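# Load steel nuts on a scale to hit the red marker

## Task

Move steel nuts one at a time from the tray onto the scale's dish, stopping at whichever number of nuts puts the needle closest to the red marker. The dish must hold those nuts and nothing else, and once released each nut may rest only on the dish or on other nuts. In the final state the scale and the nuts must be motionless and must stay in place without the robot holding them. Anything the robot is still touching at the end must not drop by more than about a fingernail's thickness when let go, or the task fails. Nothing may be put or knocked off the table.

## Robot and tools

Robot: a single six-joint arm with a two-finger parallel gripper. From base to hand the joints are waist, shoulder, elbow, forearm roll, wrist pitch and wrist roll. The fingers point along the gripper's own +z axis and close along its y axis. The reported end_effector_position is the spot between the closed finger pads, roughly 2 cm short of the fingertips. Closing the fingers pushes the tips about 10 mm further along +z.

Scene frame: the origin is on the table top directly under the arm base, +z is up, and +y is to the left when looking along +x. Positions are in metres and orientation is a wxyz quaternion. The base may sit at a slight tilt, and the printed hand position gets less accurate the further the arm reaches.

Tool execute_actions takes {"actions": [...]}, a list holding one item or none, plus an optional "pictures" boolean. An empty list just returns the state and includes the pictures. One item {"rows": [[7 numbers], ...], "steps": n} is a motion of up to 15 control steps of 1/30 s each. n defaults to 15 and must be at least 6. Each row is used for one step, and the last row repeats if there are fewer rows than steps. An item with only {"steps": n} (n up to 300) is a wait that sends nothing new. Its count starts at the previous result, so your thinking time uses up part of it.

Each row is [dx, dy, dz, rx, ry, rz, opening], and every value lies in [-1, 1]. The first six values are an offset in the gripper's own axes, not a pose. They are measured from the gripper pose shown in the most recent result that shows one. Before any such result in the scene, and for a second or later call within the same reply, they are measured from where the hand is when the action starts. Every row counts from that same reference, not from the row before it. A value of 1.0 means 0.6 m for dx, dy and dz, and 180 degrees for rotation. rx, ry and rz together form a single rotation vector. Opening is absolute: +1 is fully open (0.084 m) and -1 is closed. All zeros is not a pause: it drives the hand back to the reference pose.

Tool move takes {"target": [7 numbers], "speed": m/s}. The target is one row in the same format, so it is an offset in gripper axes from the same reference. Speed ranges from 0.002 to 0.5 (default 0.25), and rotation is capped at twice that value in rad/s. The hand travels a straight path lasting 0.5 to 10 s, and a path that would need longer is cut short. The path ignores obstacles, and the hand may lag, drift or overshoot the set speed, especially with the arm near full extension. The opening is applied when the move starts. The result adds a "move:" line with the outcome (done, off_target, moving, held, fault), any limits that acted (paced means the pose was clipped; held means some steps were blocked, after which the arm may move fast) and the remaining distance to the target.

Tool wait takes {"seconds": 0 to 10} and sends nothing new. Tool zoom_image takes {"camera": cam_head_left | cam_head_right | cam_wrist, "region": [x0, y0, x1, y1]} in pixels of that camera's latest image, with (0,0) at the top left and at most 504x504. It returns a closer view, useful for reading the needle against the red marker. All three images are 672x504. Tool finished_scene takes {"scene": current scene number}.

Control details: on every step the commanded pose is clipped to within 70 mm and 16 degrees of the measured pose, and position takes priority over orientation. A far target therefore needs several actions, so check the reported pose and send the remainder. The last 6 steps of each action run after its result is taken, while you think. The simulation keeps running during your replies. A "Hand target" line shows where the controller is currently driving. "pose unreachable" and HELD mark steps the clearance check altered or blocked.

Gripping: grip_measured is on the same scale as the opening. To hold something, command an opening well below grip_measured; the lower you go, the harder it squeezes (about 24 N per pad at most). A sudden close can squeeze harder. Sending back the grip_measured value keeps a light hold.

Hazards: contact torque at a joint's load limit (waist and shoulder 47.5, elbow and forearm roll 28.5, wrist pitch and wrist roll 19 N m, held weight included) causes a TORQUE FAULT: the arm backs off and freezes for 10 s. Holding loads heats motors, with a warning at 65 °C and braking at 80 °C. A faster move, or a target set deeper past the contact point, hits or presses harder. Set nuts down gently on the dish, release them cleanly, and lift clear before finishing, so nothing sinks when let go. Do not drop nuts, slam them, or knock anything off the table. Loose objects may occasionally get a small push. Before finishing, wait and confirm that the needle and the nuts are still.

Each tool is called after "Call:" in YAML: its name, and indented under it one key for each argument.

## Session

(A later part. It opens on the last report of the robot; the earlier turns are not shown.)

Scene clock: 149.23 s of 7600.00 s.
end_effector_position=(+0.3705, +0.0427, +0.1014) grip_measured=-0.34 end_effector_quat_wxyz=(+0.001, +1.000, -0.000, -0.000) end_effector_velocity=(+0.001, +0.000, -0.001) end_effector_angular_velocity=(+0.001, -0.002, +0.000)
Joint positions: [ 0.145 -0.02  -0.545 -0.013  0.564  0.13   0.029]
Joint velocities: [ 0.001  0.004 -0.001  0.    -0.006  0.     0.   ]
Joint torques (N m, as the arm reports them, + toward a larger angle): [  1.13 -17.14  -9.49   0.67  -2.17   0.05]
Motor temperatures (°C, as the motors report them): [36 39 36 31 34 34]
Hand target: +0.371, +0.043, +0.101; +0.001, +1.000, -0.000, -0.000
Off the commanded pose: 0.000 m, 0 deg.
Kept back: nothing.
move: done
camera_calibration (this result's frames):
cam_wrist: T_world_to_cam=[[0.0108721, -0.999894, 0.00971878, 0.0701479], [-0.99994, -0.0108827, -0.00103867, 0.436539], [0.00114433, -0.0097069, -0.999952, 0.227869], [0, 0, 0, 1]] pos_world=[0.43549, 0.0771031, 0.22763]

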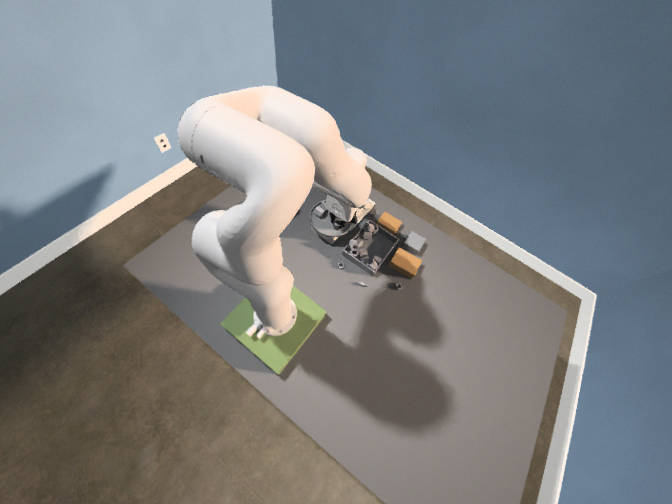

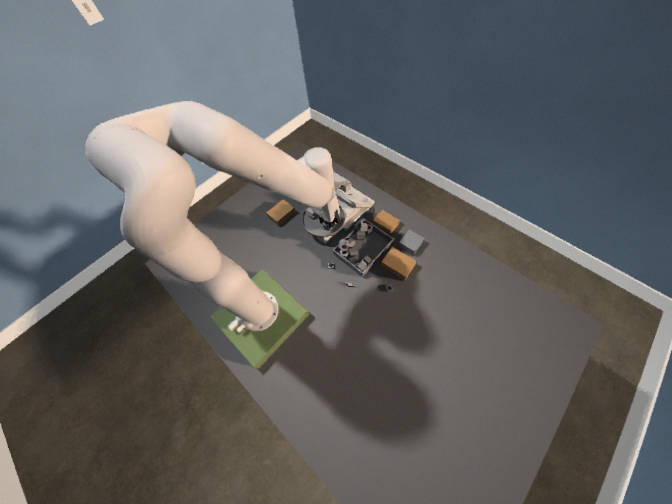

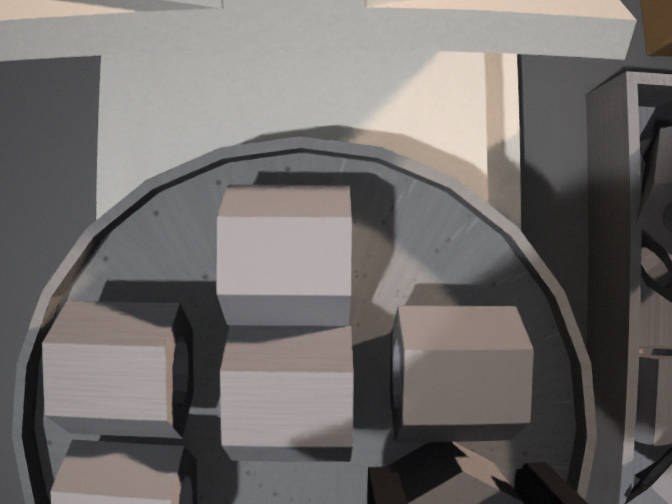

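Call:
move:
  target: [0,0,0.0005,0,0,0,-0.22]
  speed: 0.01

Call:
move:
  target: [0,0,-0.05,0,0,0,-0.22]
  speed: 0.1

Call:
move:
  target: [-0.064,0.276,0.027,0,0,0,-0.22]
  speed: 0.2

Scene clock: 150.17 s of 7600.00 s.
end_effector_position=(+0.3705, +0.0427, +0.1011) grip_measured=-0.24 end_effector_quat_wxyz=(+0.001, +1.000, -0.000, -0.000) end_effector_velocity=(+0.000, +0.000, +0.000) end_effector_angular_velocity=(-0.000, -0.002, +0.001)
Joint positions: [ 0.145 -0.019 -0.545 -0.013  0.563  0.13   0.034]
Joint velocities: [ 0.    -0.001 -0.    -0.001 -0.001  0.    -0.   ]
Joint torques (N m, as the arm reports them, + toward a larger angle): [  0.93 -16.32  -9.21   0.33  -2.12  -0.1 ]
Motor temperatures (°C, as the motors report them): [36 39 36 31 34 34]
Hand target: +0.370, +0.043, +0.101; +0.001, +1.000, -0.000, -0.000
Off the commanded pose: 0.000 m, 0 deg.
Kept back: nothing.
move: done
camera_calibration (this result's frames):
cam_wrist: T_world_to_cam=[[0.010873, -0.999894, 0.00971336, 0.0701525], [-0.99994, -0.0108839, -0.00107113, 0.436553], [0.00117673, -0.00970113, -0.999952, 0.227572], [0, 0, 0, 1]] pos_world=[0.435496, 0.0771042, 0.227348]

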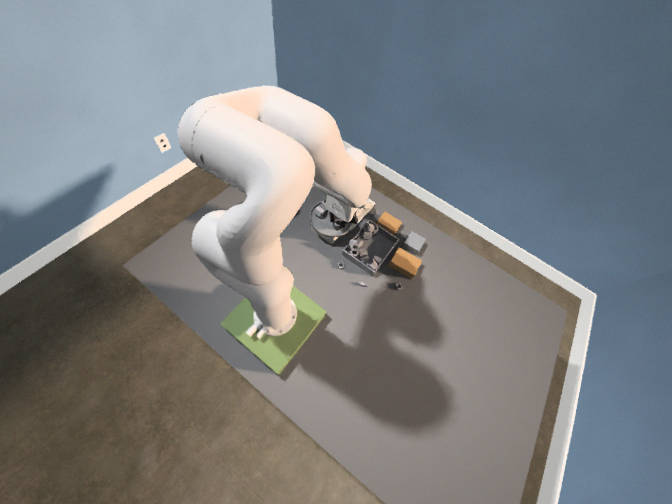

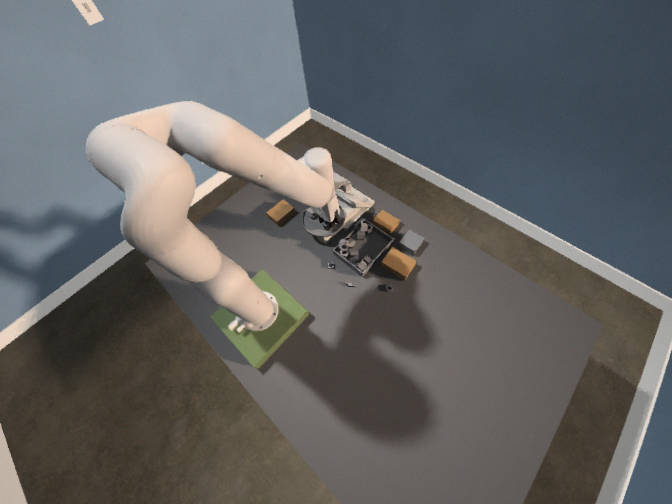

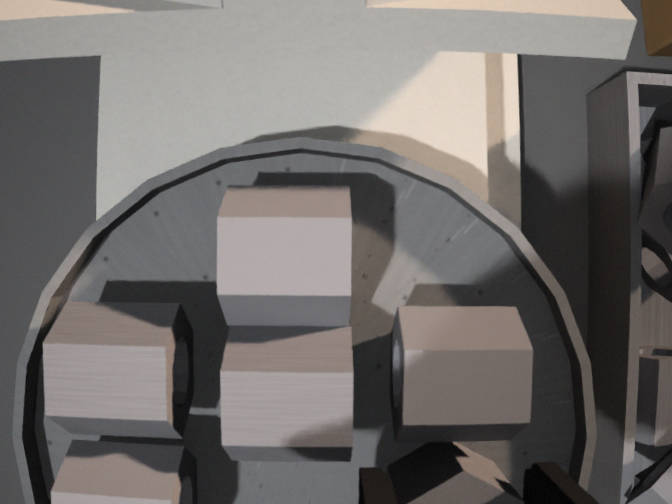

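Scene clock: 151.00 s of 7600.00 s.
end_effector_position=(+0.3704, +0.0426, +0.1307) grip_measured=-0.24 end_effector_quat_wxyz=(+0.001, +1.000, -0.000, -0.000) end_effector_velocity=(-0.000, -0.000, +0.002) end_effector_angular_velocity=(-0.000, -0.000, +0.001)
Joint positions: [ 0.145 -0.102 -0.563 -0.012  0.666  0.129  0.034]
Joint velocities: [-0.001 -0.007 -0.002 -0.001  0.008 -0.001  0.   ]
Joint torques (N m, as the arm reports them, + toward a larger angle): [  0.96 -16.05  -9.89   0.66  -2.01  -0.02]
Motor temperatures (°C, as the motors report them): [36 39 36 31 34 34]
Hand target: +0.371, +0.043, +0.131; +0.001, +1.000, -0.000, -0.000
Off the commanded pose: 0.000 m, 0 deg.
Kept back: nothing.
move: done
camera_calibration (this result's frames):
cam_wrist: T_world_to_cam=[[0.0107477, -0.999893, 0.00994355, 0.0698215], [-0.999942, -0.0107546, -0.000637808, 0.436385], [0.000744678, -0.00993612, -0.99995, 0.257328], [0, 0, 0, 1]] pos_world=[0.435418, 0.077064, 0.2569]

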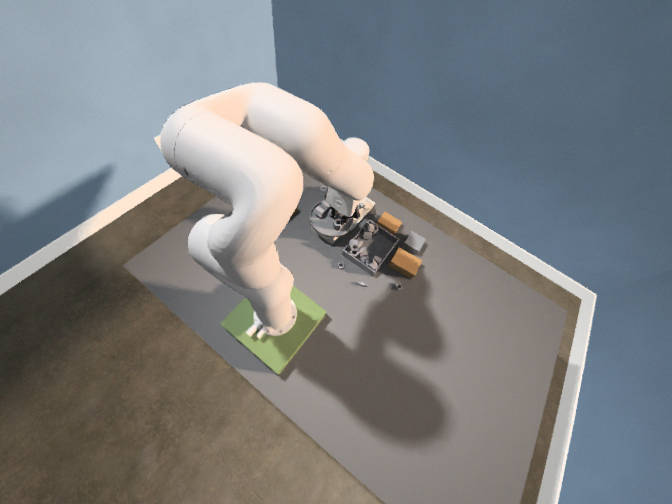

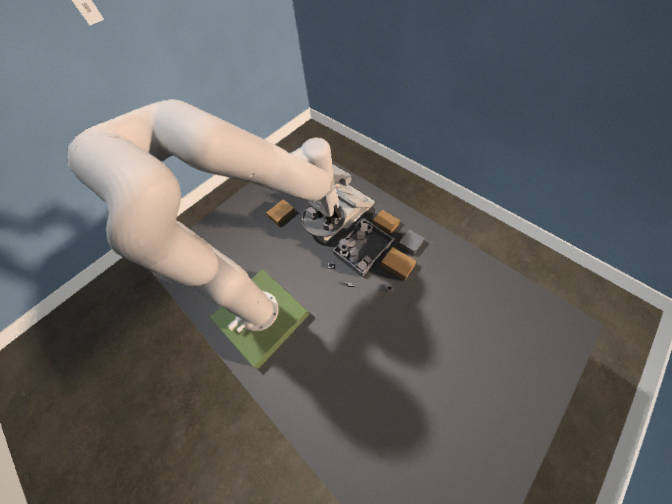

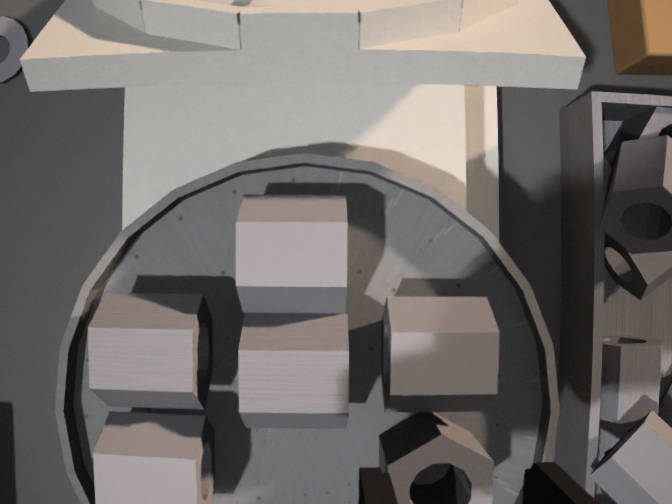

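Scene clock: 152.43 s of 7600.00 s.
end_effector_position=(+0.3313, -0.1220, +0.1145) grip_measured=-0.24 end_effector_quat_wxyz=(+0.000, +1.000, -0.000, -0.001) end_effector_velocity=(+0.000, -0.002, -0.000) end_effector_angular_velocity=(+0.002, +0.000, +0.000)
Joint positions: [-0.323 -0.126 -0.48  -0.009  0.603 -0.342  0.034]
Joint velocities: [-0.005  0.004 -0.003  0.004  0.    -0.008  0.   ]
Joint torques (N m, as the arm reports them, + toward a larger angle): [  1.   -15.07  -9.5    0.41  -1.99  -0.09]
Motor temperatures (°C, as the motors report them): [36 39 36 31 34 34]
Hand target: +0.331, -0.122, +0.114; +0.000, +1.000, -0.000, -0.001
Off the commanded pose: 0.001 m, 0 deg.
Kept back: nothing.
move: done
camera_calibration (this result's frames):
cam_wrist: T_world_to_cam=[[0.0111466, -0.999903, 0.00836633, -0.0941316], [-0.999938, -0.0111493, -0.000272463, 0.395409], [0.000365715, -0.00836277, -0.999965, 0.239855], [0, 0, 0, 1]] pos_world=[0.396346, -0.087708, 0.240742]

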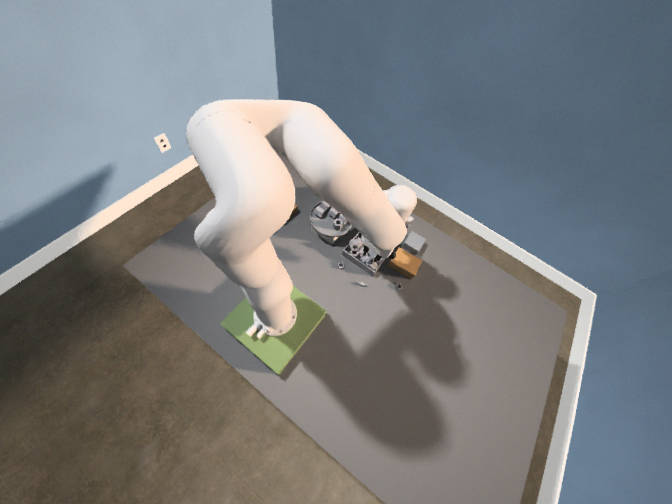

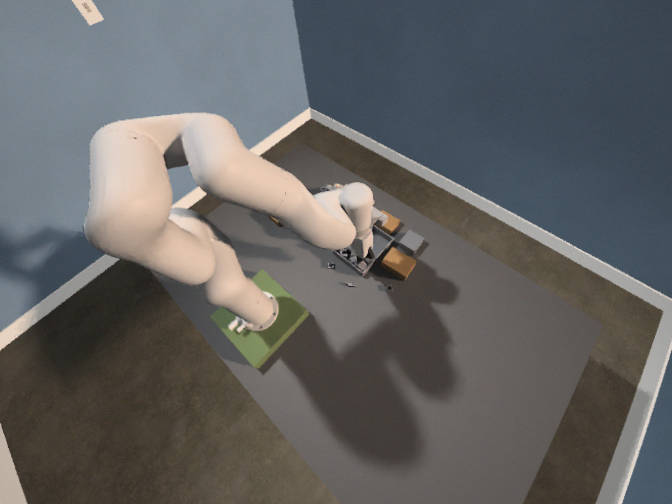

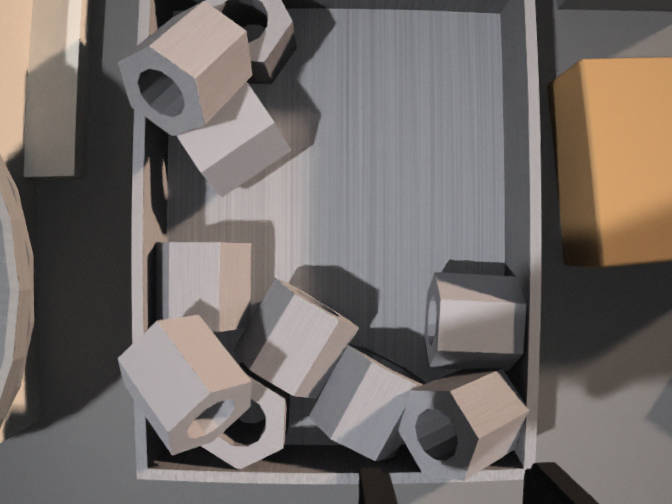

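Call:
zoom_image:
  camera: "cam_wrist"
  region: [120,230,560,504]

Region (120, 230, 560, 504) of cam_wrist's 672x504 image, scaled by 1.145, with more detail than that image has; it fills the top 314 rows of this view, and the rest is white.

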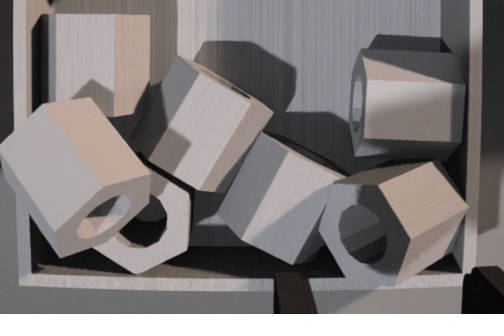

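Call:
move:
  target: [0.006,0.010,0.088,0,-0.139,0,1]
  speed: 0.2

Scene clock: 158.27 s of 7600.00 s.
end_effector_position=(+0.3349, -0.1282, +0.0621) grip_measured=+1.00 end_effector_quat_wxyz=(-0.000, +0.976, -0.000, -0.216) end_effector_velocity=(+0.000, +0.000, -0.001) end_effector_angular_velocity=(+0.002, +0.012, -0.001)
Joint positions: [-0.268  0.317 -0.887 -0.151  0.993 -0.183  0.084]
Joint velocities: [ 0.001  0.012 -0.012 -0.     0.012  0.001  0.   ]
Joint torques (N m, as the arm reports them, + toward a larger angle): [  1.19 -22.64  -8.86   0.31  -0.74  -0.06]
Motor temperatures (°C, as the motors report them): [36 39 36 31 34 34]
Hand target: +0.335, -0.128, +0.062; -0.000, +0.976, -0.000, -0.217
Off the commanded pose: 0.001 m, 0 deg.
Kept back: nothing.
move: done
camera_calibration (this result's frames):
cam_wrist: T_world_to_cam=[[0.0133249, -0.999909, 0.00224088, -0.100354], [-0.906812, -0.01114, 0.421388, 0.341546], [-0.421325, -0.00764703, -0.906878, 0.322953], [0, 0, 0, 1]] pos_world=[0.447123, -0.0940707, 0.14918]

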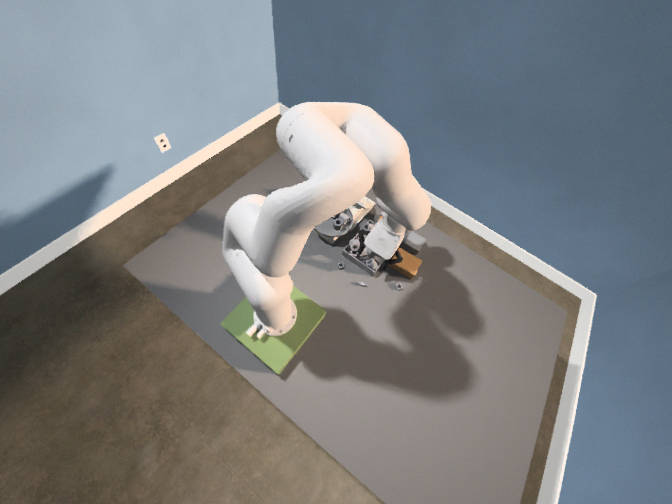

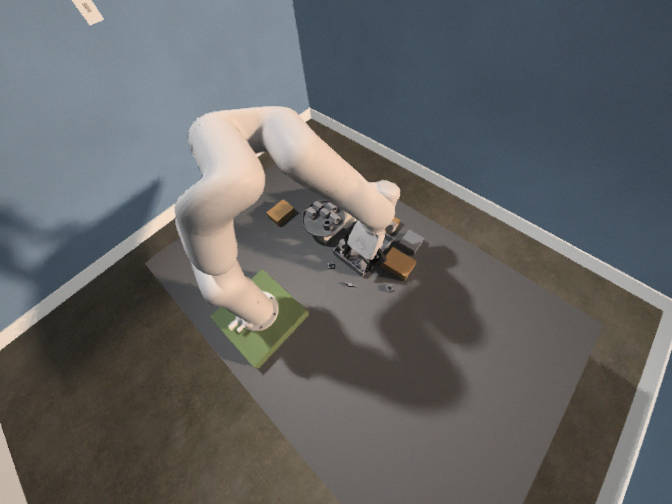

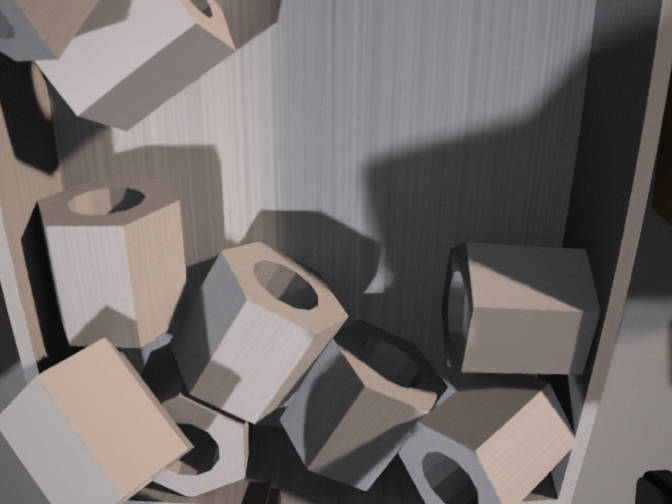

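Call:
move:
  target: [0.0093,0,0.028,0,0,0,1]
  speed: 0.03

Scene clock: 160.23 s of 7600.00 s.
end_effector_position=(+0.3329, -0.1282, +0.0448) grip_measured=+1.00 end_effector_quat_wxyz=(-0.000, +0.976, -0.000, -0.216) end_effector_velocity=(+0.000, -0.000, -0.001) end_effector_angular_velocity=(-0.000, -0.002, +0.000)
Joint positions: [-0.271  0.357 -0.881 -0.158  0.946 -0.176  0.084]
Joint velocities: [-0.     0.002  0.    -0.001 -0.004  0.    -0.   ]
Joint torques (N m, as the arm reports them, + toward a larger angle): [  0.91 -22.86  -8.32   0.47  -0.64  -0.11]
Motor temperatures (°C, as the motors report them): [36 39 36 31 34 34]
Hand target: +0.333, -0.128, +0.045; -0.000, +0.976, -0.000, -0.216
Off the commanded pose: 0.000 m, 0 deg.
Kept back: nothing.
move: done
camera_calibration (this result's frames):
cam_wrist: T_world_to_cam=[[0.0133809, -0.999908, 0.0021975, -0.100286], [-0.906894, -0.0112105, 0.421209, 0.347141], [-0.421146, -0.00762905, -0.906961, 0.30633], [0, 0, 0, 1]] pos_world=[0.445171, -0.0940478, 0.131831]

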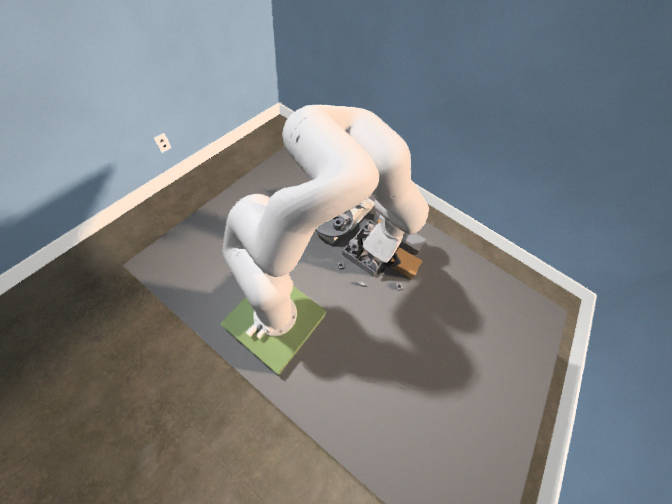

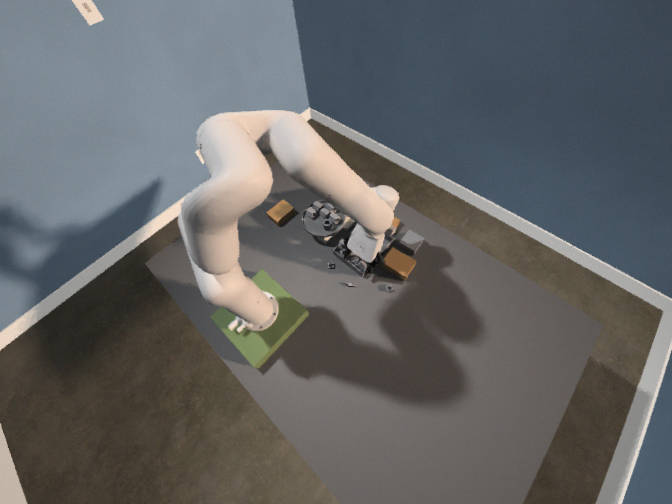

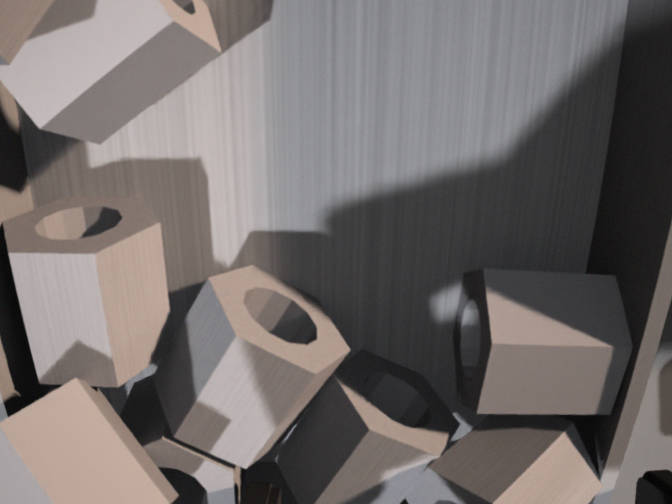

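Call:
move:
  target: [0.007,-0.0008,0.0032,0,0,0,1]
  speed: 0.02

Call:
move:
  target: [0.0121,0,-0.0056,0,0,0,1]
  speed: 0.02

Scene clock: 161.17 s of 7600.00 s.
end_effector_position=(+0.3358, -0.1278, +0.0414) grip_measured=+1.00 end_effector_quat_wxyz=(-0.000, +0.976, -0.000, -0.216) end_effector_velocity=(+0.001, -0.000, -0.001) end_effector_angular_velocity=(-0.001, -0.001, +0.000)
Joint positions: [-0.268  0.372 -0.892 -0.157  0.942 -0.173  0.084]
Joint velocities: [ 0.     0.005 -0.004 -0.001 -0.002  0.001  0.   ]
Joint torques (N m, as the arm reports them, + toward a larger angle): [  1.05 -22.65  -8.37   0.44  -0.6   -0.07]
Motor temperatures (°C, as the motors report them): [36 39 36 31 34 34]
Hand target: +0.336, -0.128, +0.041; -0.000, +0.976, -0.000, -0.216
Off the commanded pose: 0.000 m, 0 deg.
Kept back: nothing.
move: done
camera_calibration (this result's frames):
cam_wrist: T_world_to_cam=[[0.0133964, -0.999908, 0.00218275, -0.0998601], [-0.906876, -0.0112305, 0.421248, 0.351201], [-0.421184, -0.0076227, -0.906943, 0.304461], [0, 0, 0, 1]] pos_world=[0.448068, -0.0935859, 0.128404]

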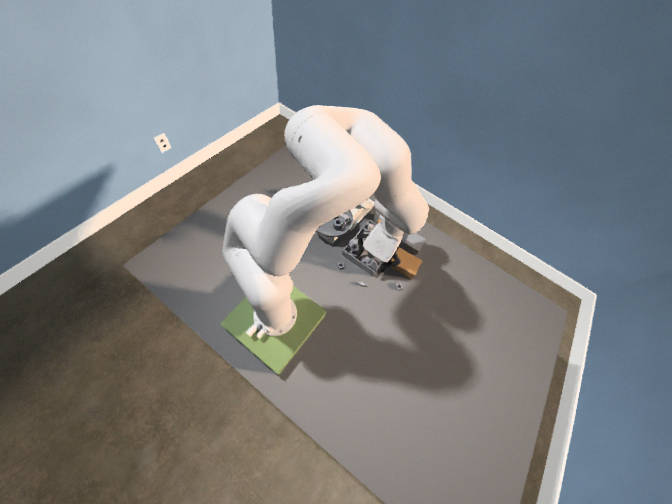

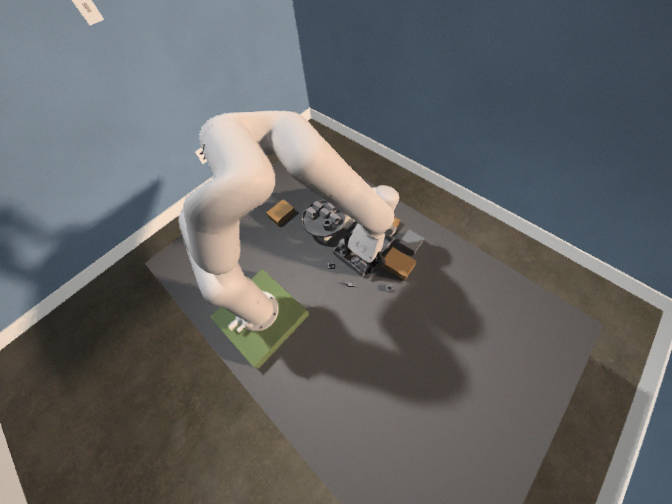

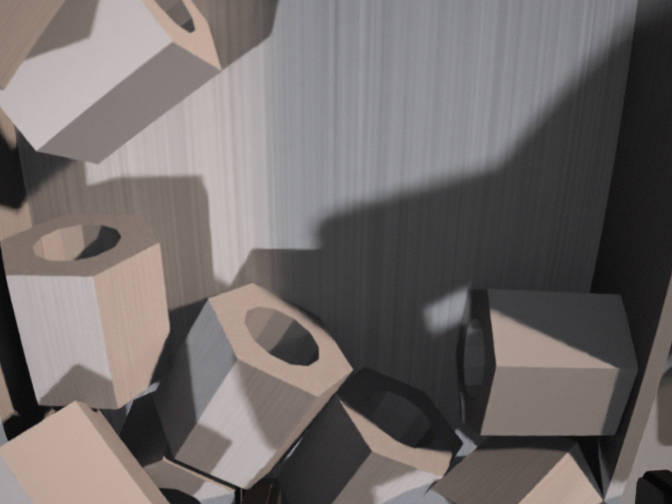

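Scene clock: 161.90 s of 7600.00 s.
end_effector_position=(+0.3437, -0.1278, +0.0413) grip_measured=+1.00 end_effector_quat_wxyz=(-0.000, +0.976, -0.000, -0.216) end_effector_velocity=(+0.001, -0.000, -0.001) end_effector_angular_velocity=(+0.001, +0.003, +0.000)
Joint positions: [-0.263  0.391 -0.922 -0.153  0.954 -0.172  0.084]
Joint velocities: [ 0.001  0.006 -0.007  0.001  0.004 -0.001 -0.   ]
Joint torques (N m, as the arm reports them, + toward a larger angle): [  1.12 -23.39  -8.65   0.37  -0.93   0.  ]
Motor temperatures (°C, as the motors report them): [36 39 36 31 34 34]
Hand target: +0.344, -0.128, +0.041; -0.000, +0.976, -0.000, -0.216
Off the commanded pose: 0.000 m, 0 deg.
Kept back: nothing.
move: done
camera_calibration (this result's frames):
cam_wrist: T_world_to_cam=[[0.0134171, -0.999908, 0.00220797, -0.0999834], [-0.906902, -0.0112391, 0.421191, 0.358335], [-0.421127, -0.00765358, -0.906969, 0.307729], [0, 0, 0, 1]] pos_world=[0.455909, -0.0935916, 0.128394]

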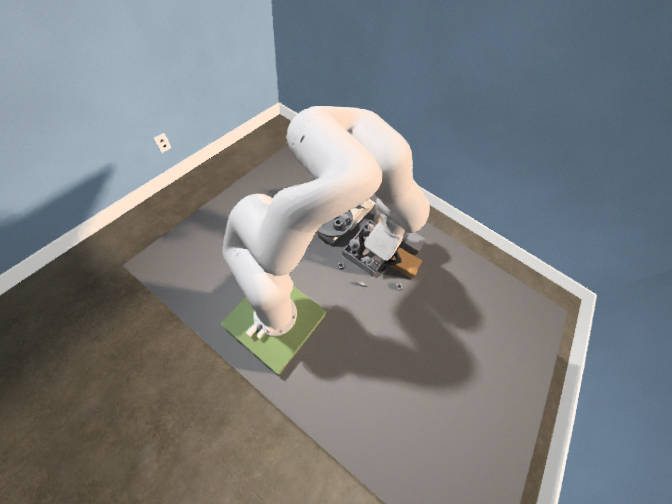

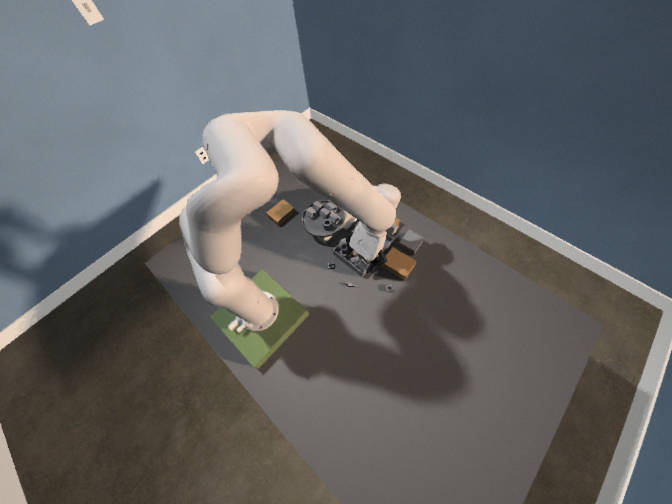

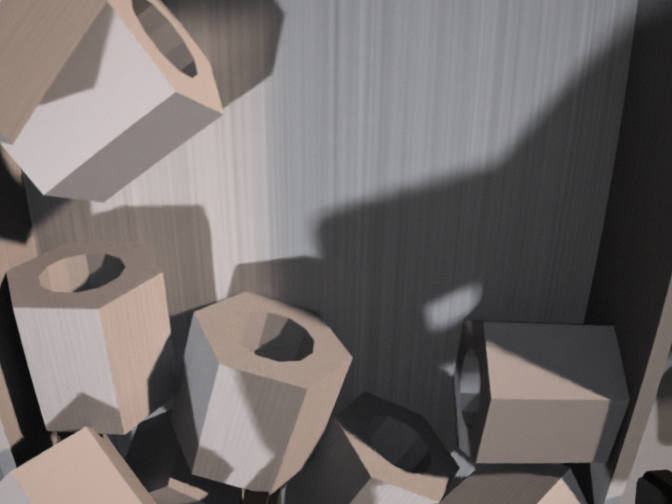

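Call:
move:
  target: [0.0302,0,-0.014,0,0,0,1]
  speed: 0.03

Scene clock: 163.13 s of 7600.00 s.
end_effector_position=(+0.3634, -0.1279, +0.0413) grip_measured=+1.00 end_effector_quat_wxyz=(-0.000, +0.976, -0.000, -0.216) end_effector_velocity=(+0.002, -0.000, +0.000) end_effector_angular_velocity=(-0.000, -0.002, -0.001)
Joint positions: [-0.25   0.437 -1.    -0.143  0.986 -0.17   0.084]
Joint velocities: [ 0.     0.003 -0.007  0.001  0.002  0.     0.   ]
Joint torques (N m, as the arm reports them, + toward a larger angle): [  0.96 -23.98  -8.63   0.58  -0.92   0.09]
Motor temperatures (°C, as the motors report them): [36 39 36 31 34 34]
Hand target: +0.364, -0.128, +0.041; -0.000, +0.976, -0.000, -0.216
Off the commanded pose: 0.000 m, 0 deg.
Kept back: nothing.
move: done
camera_calibration (this result's frames):
cam_wrist: T_world_to_cam=[[0.0133726, -0.999908, 0.00229493, -0.100345], [-0.906872, -0.0111615, 0.421258, 0.376274], [-0.421194, -0.00771451, -0.906938, 0.316056], [0, 0, 0, 1]] pos_world=[0.475695, -0.0936979, 0.128365]

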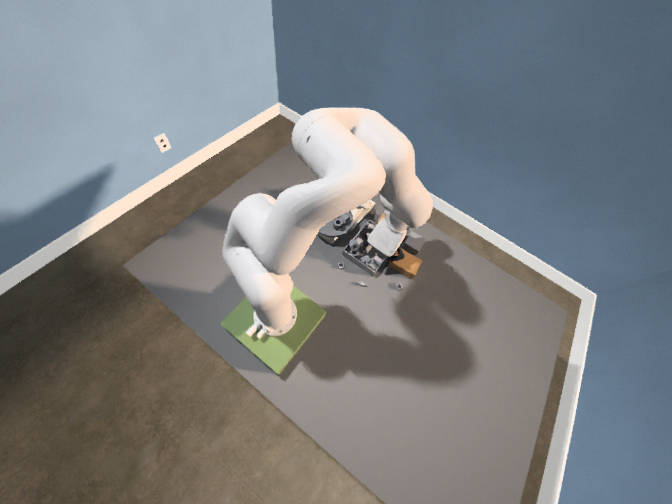

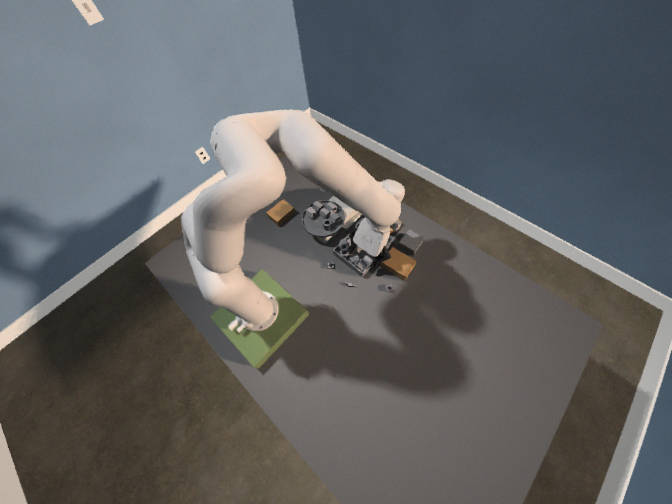

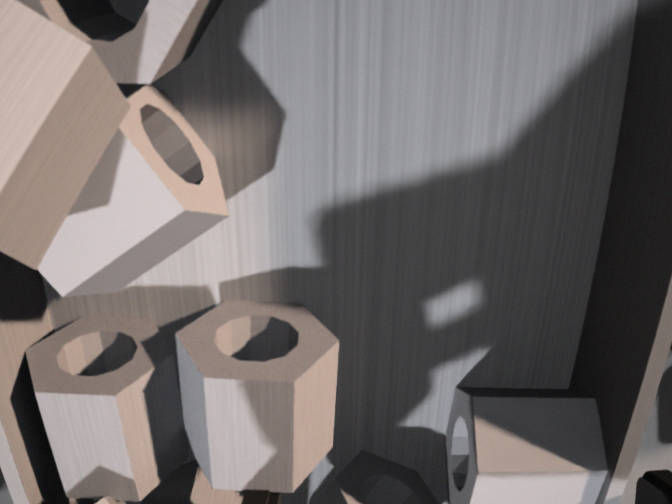

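Call:
move:
  target: [0.006,0,-0.0028,0,0,0,1]
  speed: 0.02

Call:
move:
  target: [-0.027,0,-0.043,0,0,0,1]
  speed: 0.08

Scene clock: 164.10 s of 7600.00 s.
end_effector_position=(+0.3673, -0.1279, +0.0413) grip_measured=+1.00 end_effector_quat_wxyz=(-0.000, +0.976, -0.000, -0.216) end_effector_velocity=(+0.002, -0.001, -0.000) end_effector_angular_velocity=(-0.000, -0.001, -0.001)
Joint positions: [-0.247  0.446 -1.015 -0.142  0.992 -0.169  0.084]
Joint velocities: [-0.     0.004 -0.006  0.     0.002  0.     0.   ]
Joint torques (N m, as the arm reports them, + toward a larger angle): [  1.06 -24.26  -8.45   0.52  -0.99  -0.02]
Motor temperatures (°C, as the motors report them): [36 39 36 31 34 34]
Hand target: +0.367, -0.128, +0.041; -0.000, +0.976, -0.000, -0.216
Off the commanded pose: 0.000 m, 0 deg.
Kept back: nothing.
move: done
camera_calibration (this result's frames):
cam_wrist: T_world_to_cam=[[0.013374, -0.999908, 0.00232374, -0.100421], [-0.906886, -0.0111509, 0.421228, 0.379787], [-0.421163, -0.00774087, -0.906952, 0.317678], [0, 0, 0, 1]] pos_world=[0.479561, -0.0937177, 0.128376]

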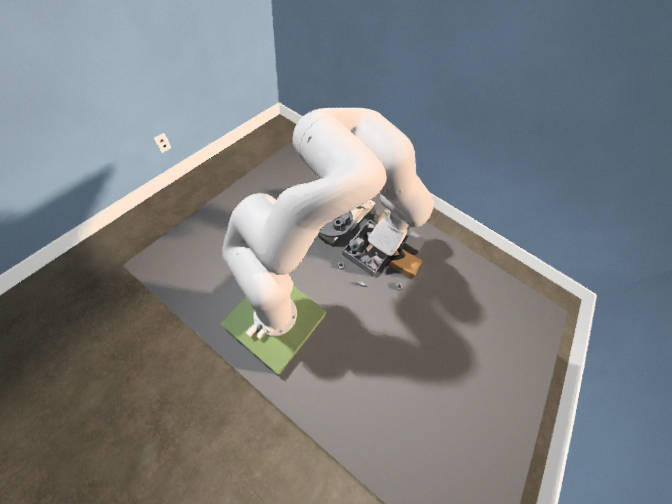

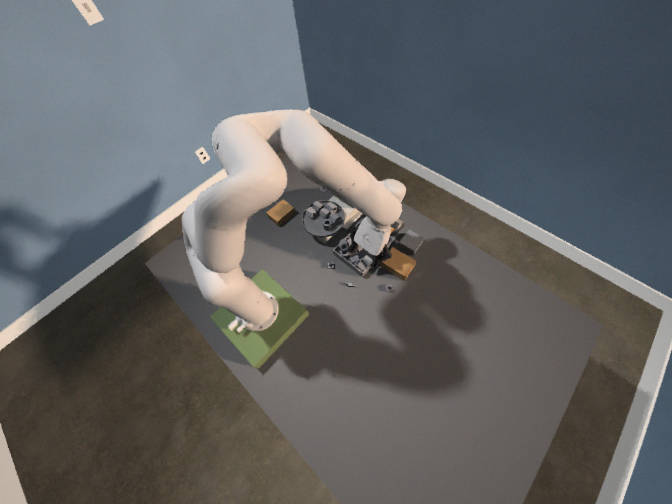

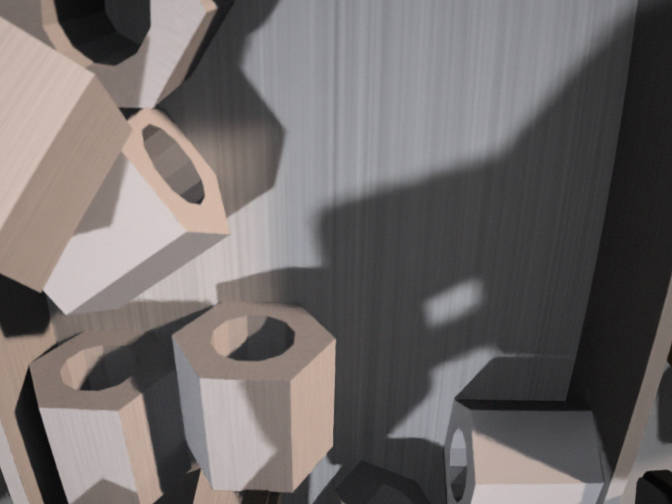

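Scene clock: 164.97 s of 7600.00 s.
end_effector_position=(+0.3634, -0.1279, +0.0712) grip_measured=+1.00 end_effector_quat_wxyz=(-0.000, +0.976, -0.000, -0.217) end_effector_velocity=(+0.000, -0.001, +0.001) end_effector_angular_velocity=(-0.001, -0.001, +0.002)
Joint positions: [-0.247  0.366 -1.    -0.136  1.057 -0.18   0.084]
Joint velocities: [-0.001 -0.003  0.001 -0.002  0.001 -0.001  0.   ]
Joint torques (N m, as the arm reports them, + toward a larger angle): [  0.87 -23.72  -8.99   0.29  -0.56  -0.11]
Motor temperatures (°C, as the motors report them): [36 39 36 31 34 34]
Hand target: +0.363, -0.128, +0.072; -0.000, +0.976, -0.000, -0.216
Off the commanded pose: 0.000 m, 0 deg.
Kept back: nothing.
move: done
camera_calibration (this result's frames):
cam_wrist: T_world_to_cam=[[0.0132945, -0.999909, 0.00230165, -0.100383], [-0.906683, -0.0110843, 0.421667, 0.363503], [-0.421604, -0.0076927, -0.906748, 0.343286], [0, 0, 0, 1]] pos_world=[0.475648, -0.0937044, 0.158227]

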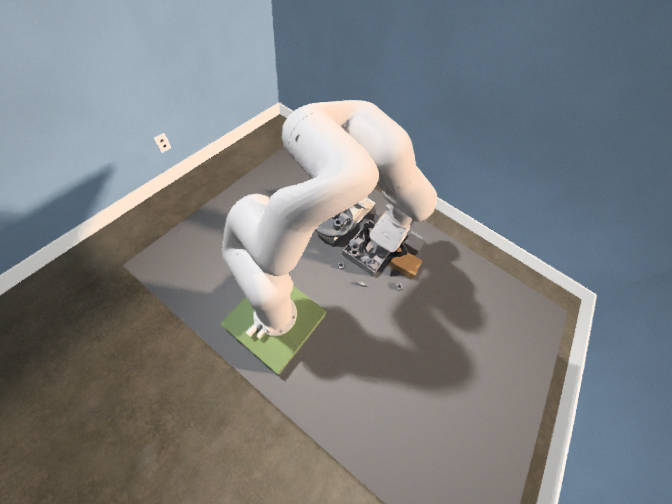

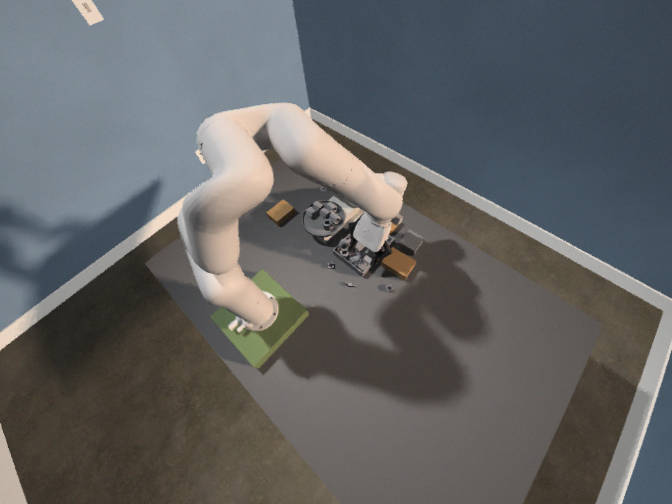

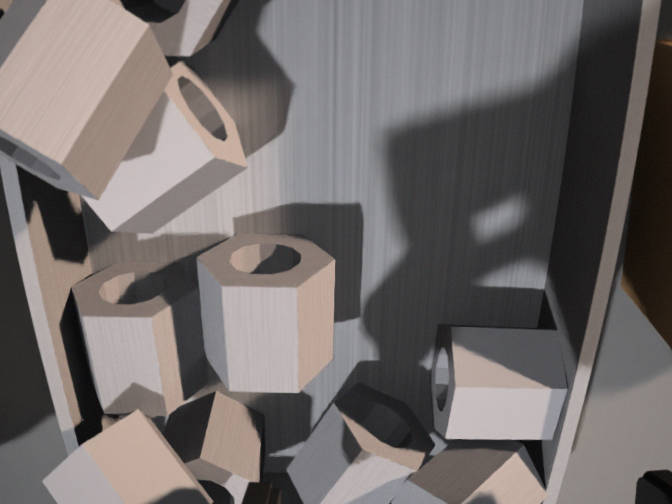

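Call:
move:
  target: [0.0478,-0.0757,-0.02,0.1089,0.1089,0.4914,-0.22]
  speed: 0.45

Call:
move:
  target: [0,0,0.021,0,0,0,-0.22]
  speed: 0.05

Scene clock: 167.90 s of 7600.00 s.
end_effector_position=(+0.3946, -0.0824, +0.0699) grip_measured=-0.24 end_effector_quat_wxyz=(-0.000, +0.707, -0.707, -0.000) end_effector_velocity=(-0.000, -0.000, -0.001) end_effector_angular_velocity=(-0.009, +0.003, -0.007)
Joint positions: [-0.178  0.156 -0.645 -0.01   0.486  1.375  0.034]
Joint velocities: [ 0.002  0.002  0.    -0.021 -0.001  0.028  0.   ]
Joint torques (N m, as the arm reports them, + toward a larger angle): [  0.99 -19.74  -8.63   0.49  -2.01   0.16]
Motor temperatures (°C, as the motors report them): [36 39 36 31 34 34]
Hand target: +0.395, -0.082, +0.070; +0.000, +0.707, -0.707, +0.000
Off the commanded pose: 0.000 m, 0 deg.
Kept back: nothing.
move: done
camera_calibration (this result's frames):
cam_wrist: T_world_to_cam=[[-0.999897, -0.0116896, 0.00829247, 0.425525], [-0.0116981, 0.999931, -0.000977842, 0.152609], [-0.00828047, -0.00107475, -0.999965, 0.199573], [0, 0, 0, 1]] pos_world=[0.428919, -0.14741, 0.196187]

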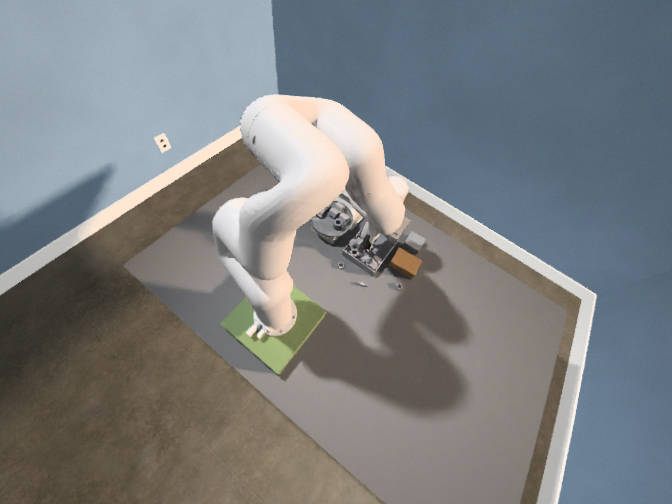

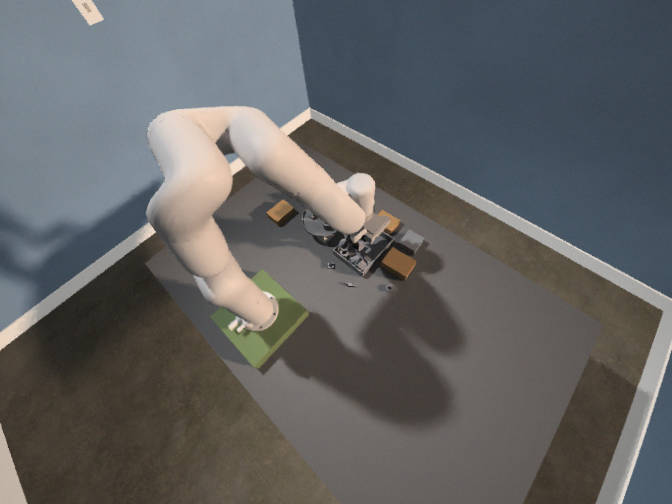

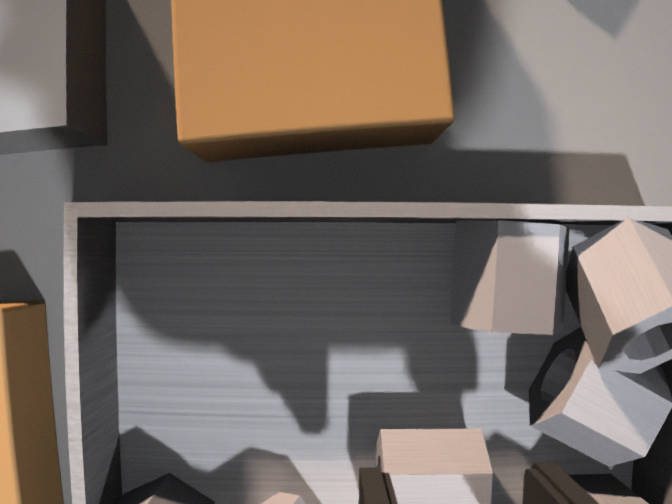

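Scene clock: 168.67 s of 7600.00 s.
end_effector_position=(+0.3947, -0.0824, +0.0575) grip_measured=-0.24 end_effector_quat_wxyz=(-0.000, +0.707, -0.707, -0.000) end_effector_velocity=(+0.001, -0.000, -0.001) end_effector_angular_velocity=(-0.002, -0.003, +0.003)
Joint positions: [-0.178  0.194 -0.645 -0.011  0.448  1.376  0.034]
Joint velocities: [ 0.     0.004 -0.001 -0.003 -0.007  0.     0.   ]
Joint torques (N m, as the arm reports them, + toward a larger angle): [  0.66 -19.88  -8.1    0.25  -1.95  -0.11]
Motor temperatures (°C, as the motors report them): [36 39 36 31 34 34]
Hand target: +0.395, -0.082, +0.057; -0.000, +0.707, -0.707, -0.000
Off the commanded pose: 0.000 m, 0 deg.
Kept back: nothing.
move: done
camera_calibration (this result's frames):
cam_wrist: T_world_to_cam=[[-0.999898, -0.0117265, 0.00819135, 0.425674], [-0.0117345, 0.999931, -0.000923438, 0.152579], [-0.00817995, -0.00101946, -0.999966, 0.187162], [0, 0, 0, 1]] pos_world=[0.428952, -0.147386, 0.18381]

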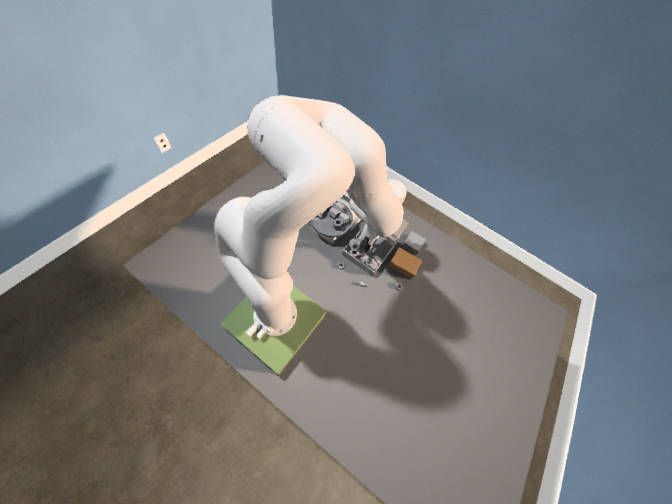

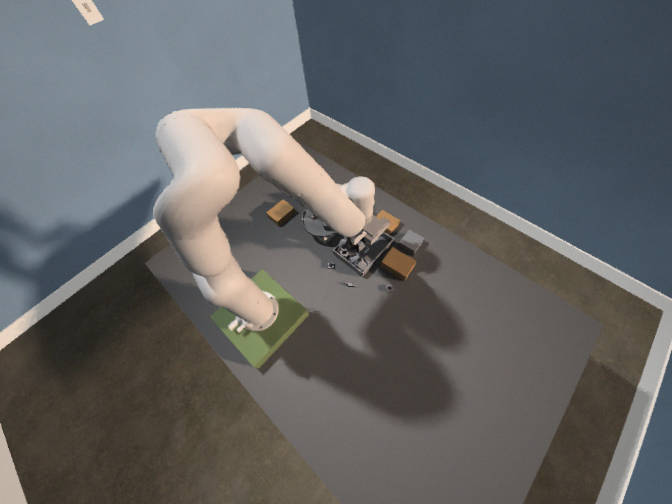

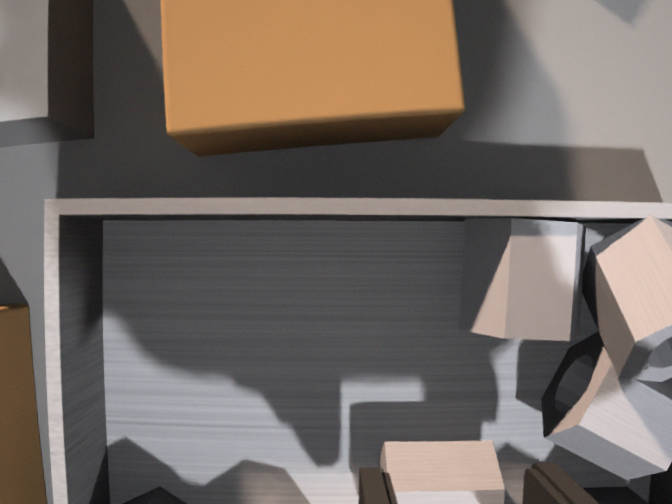

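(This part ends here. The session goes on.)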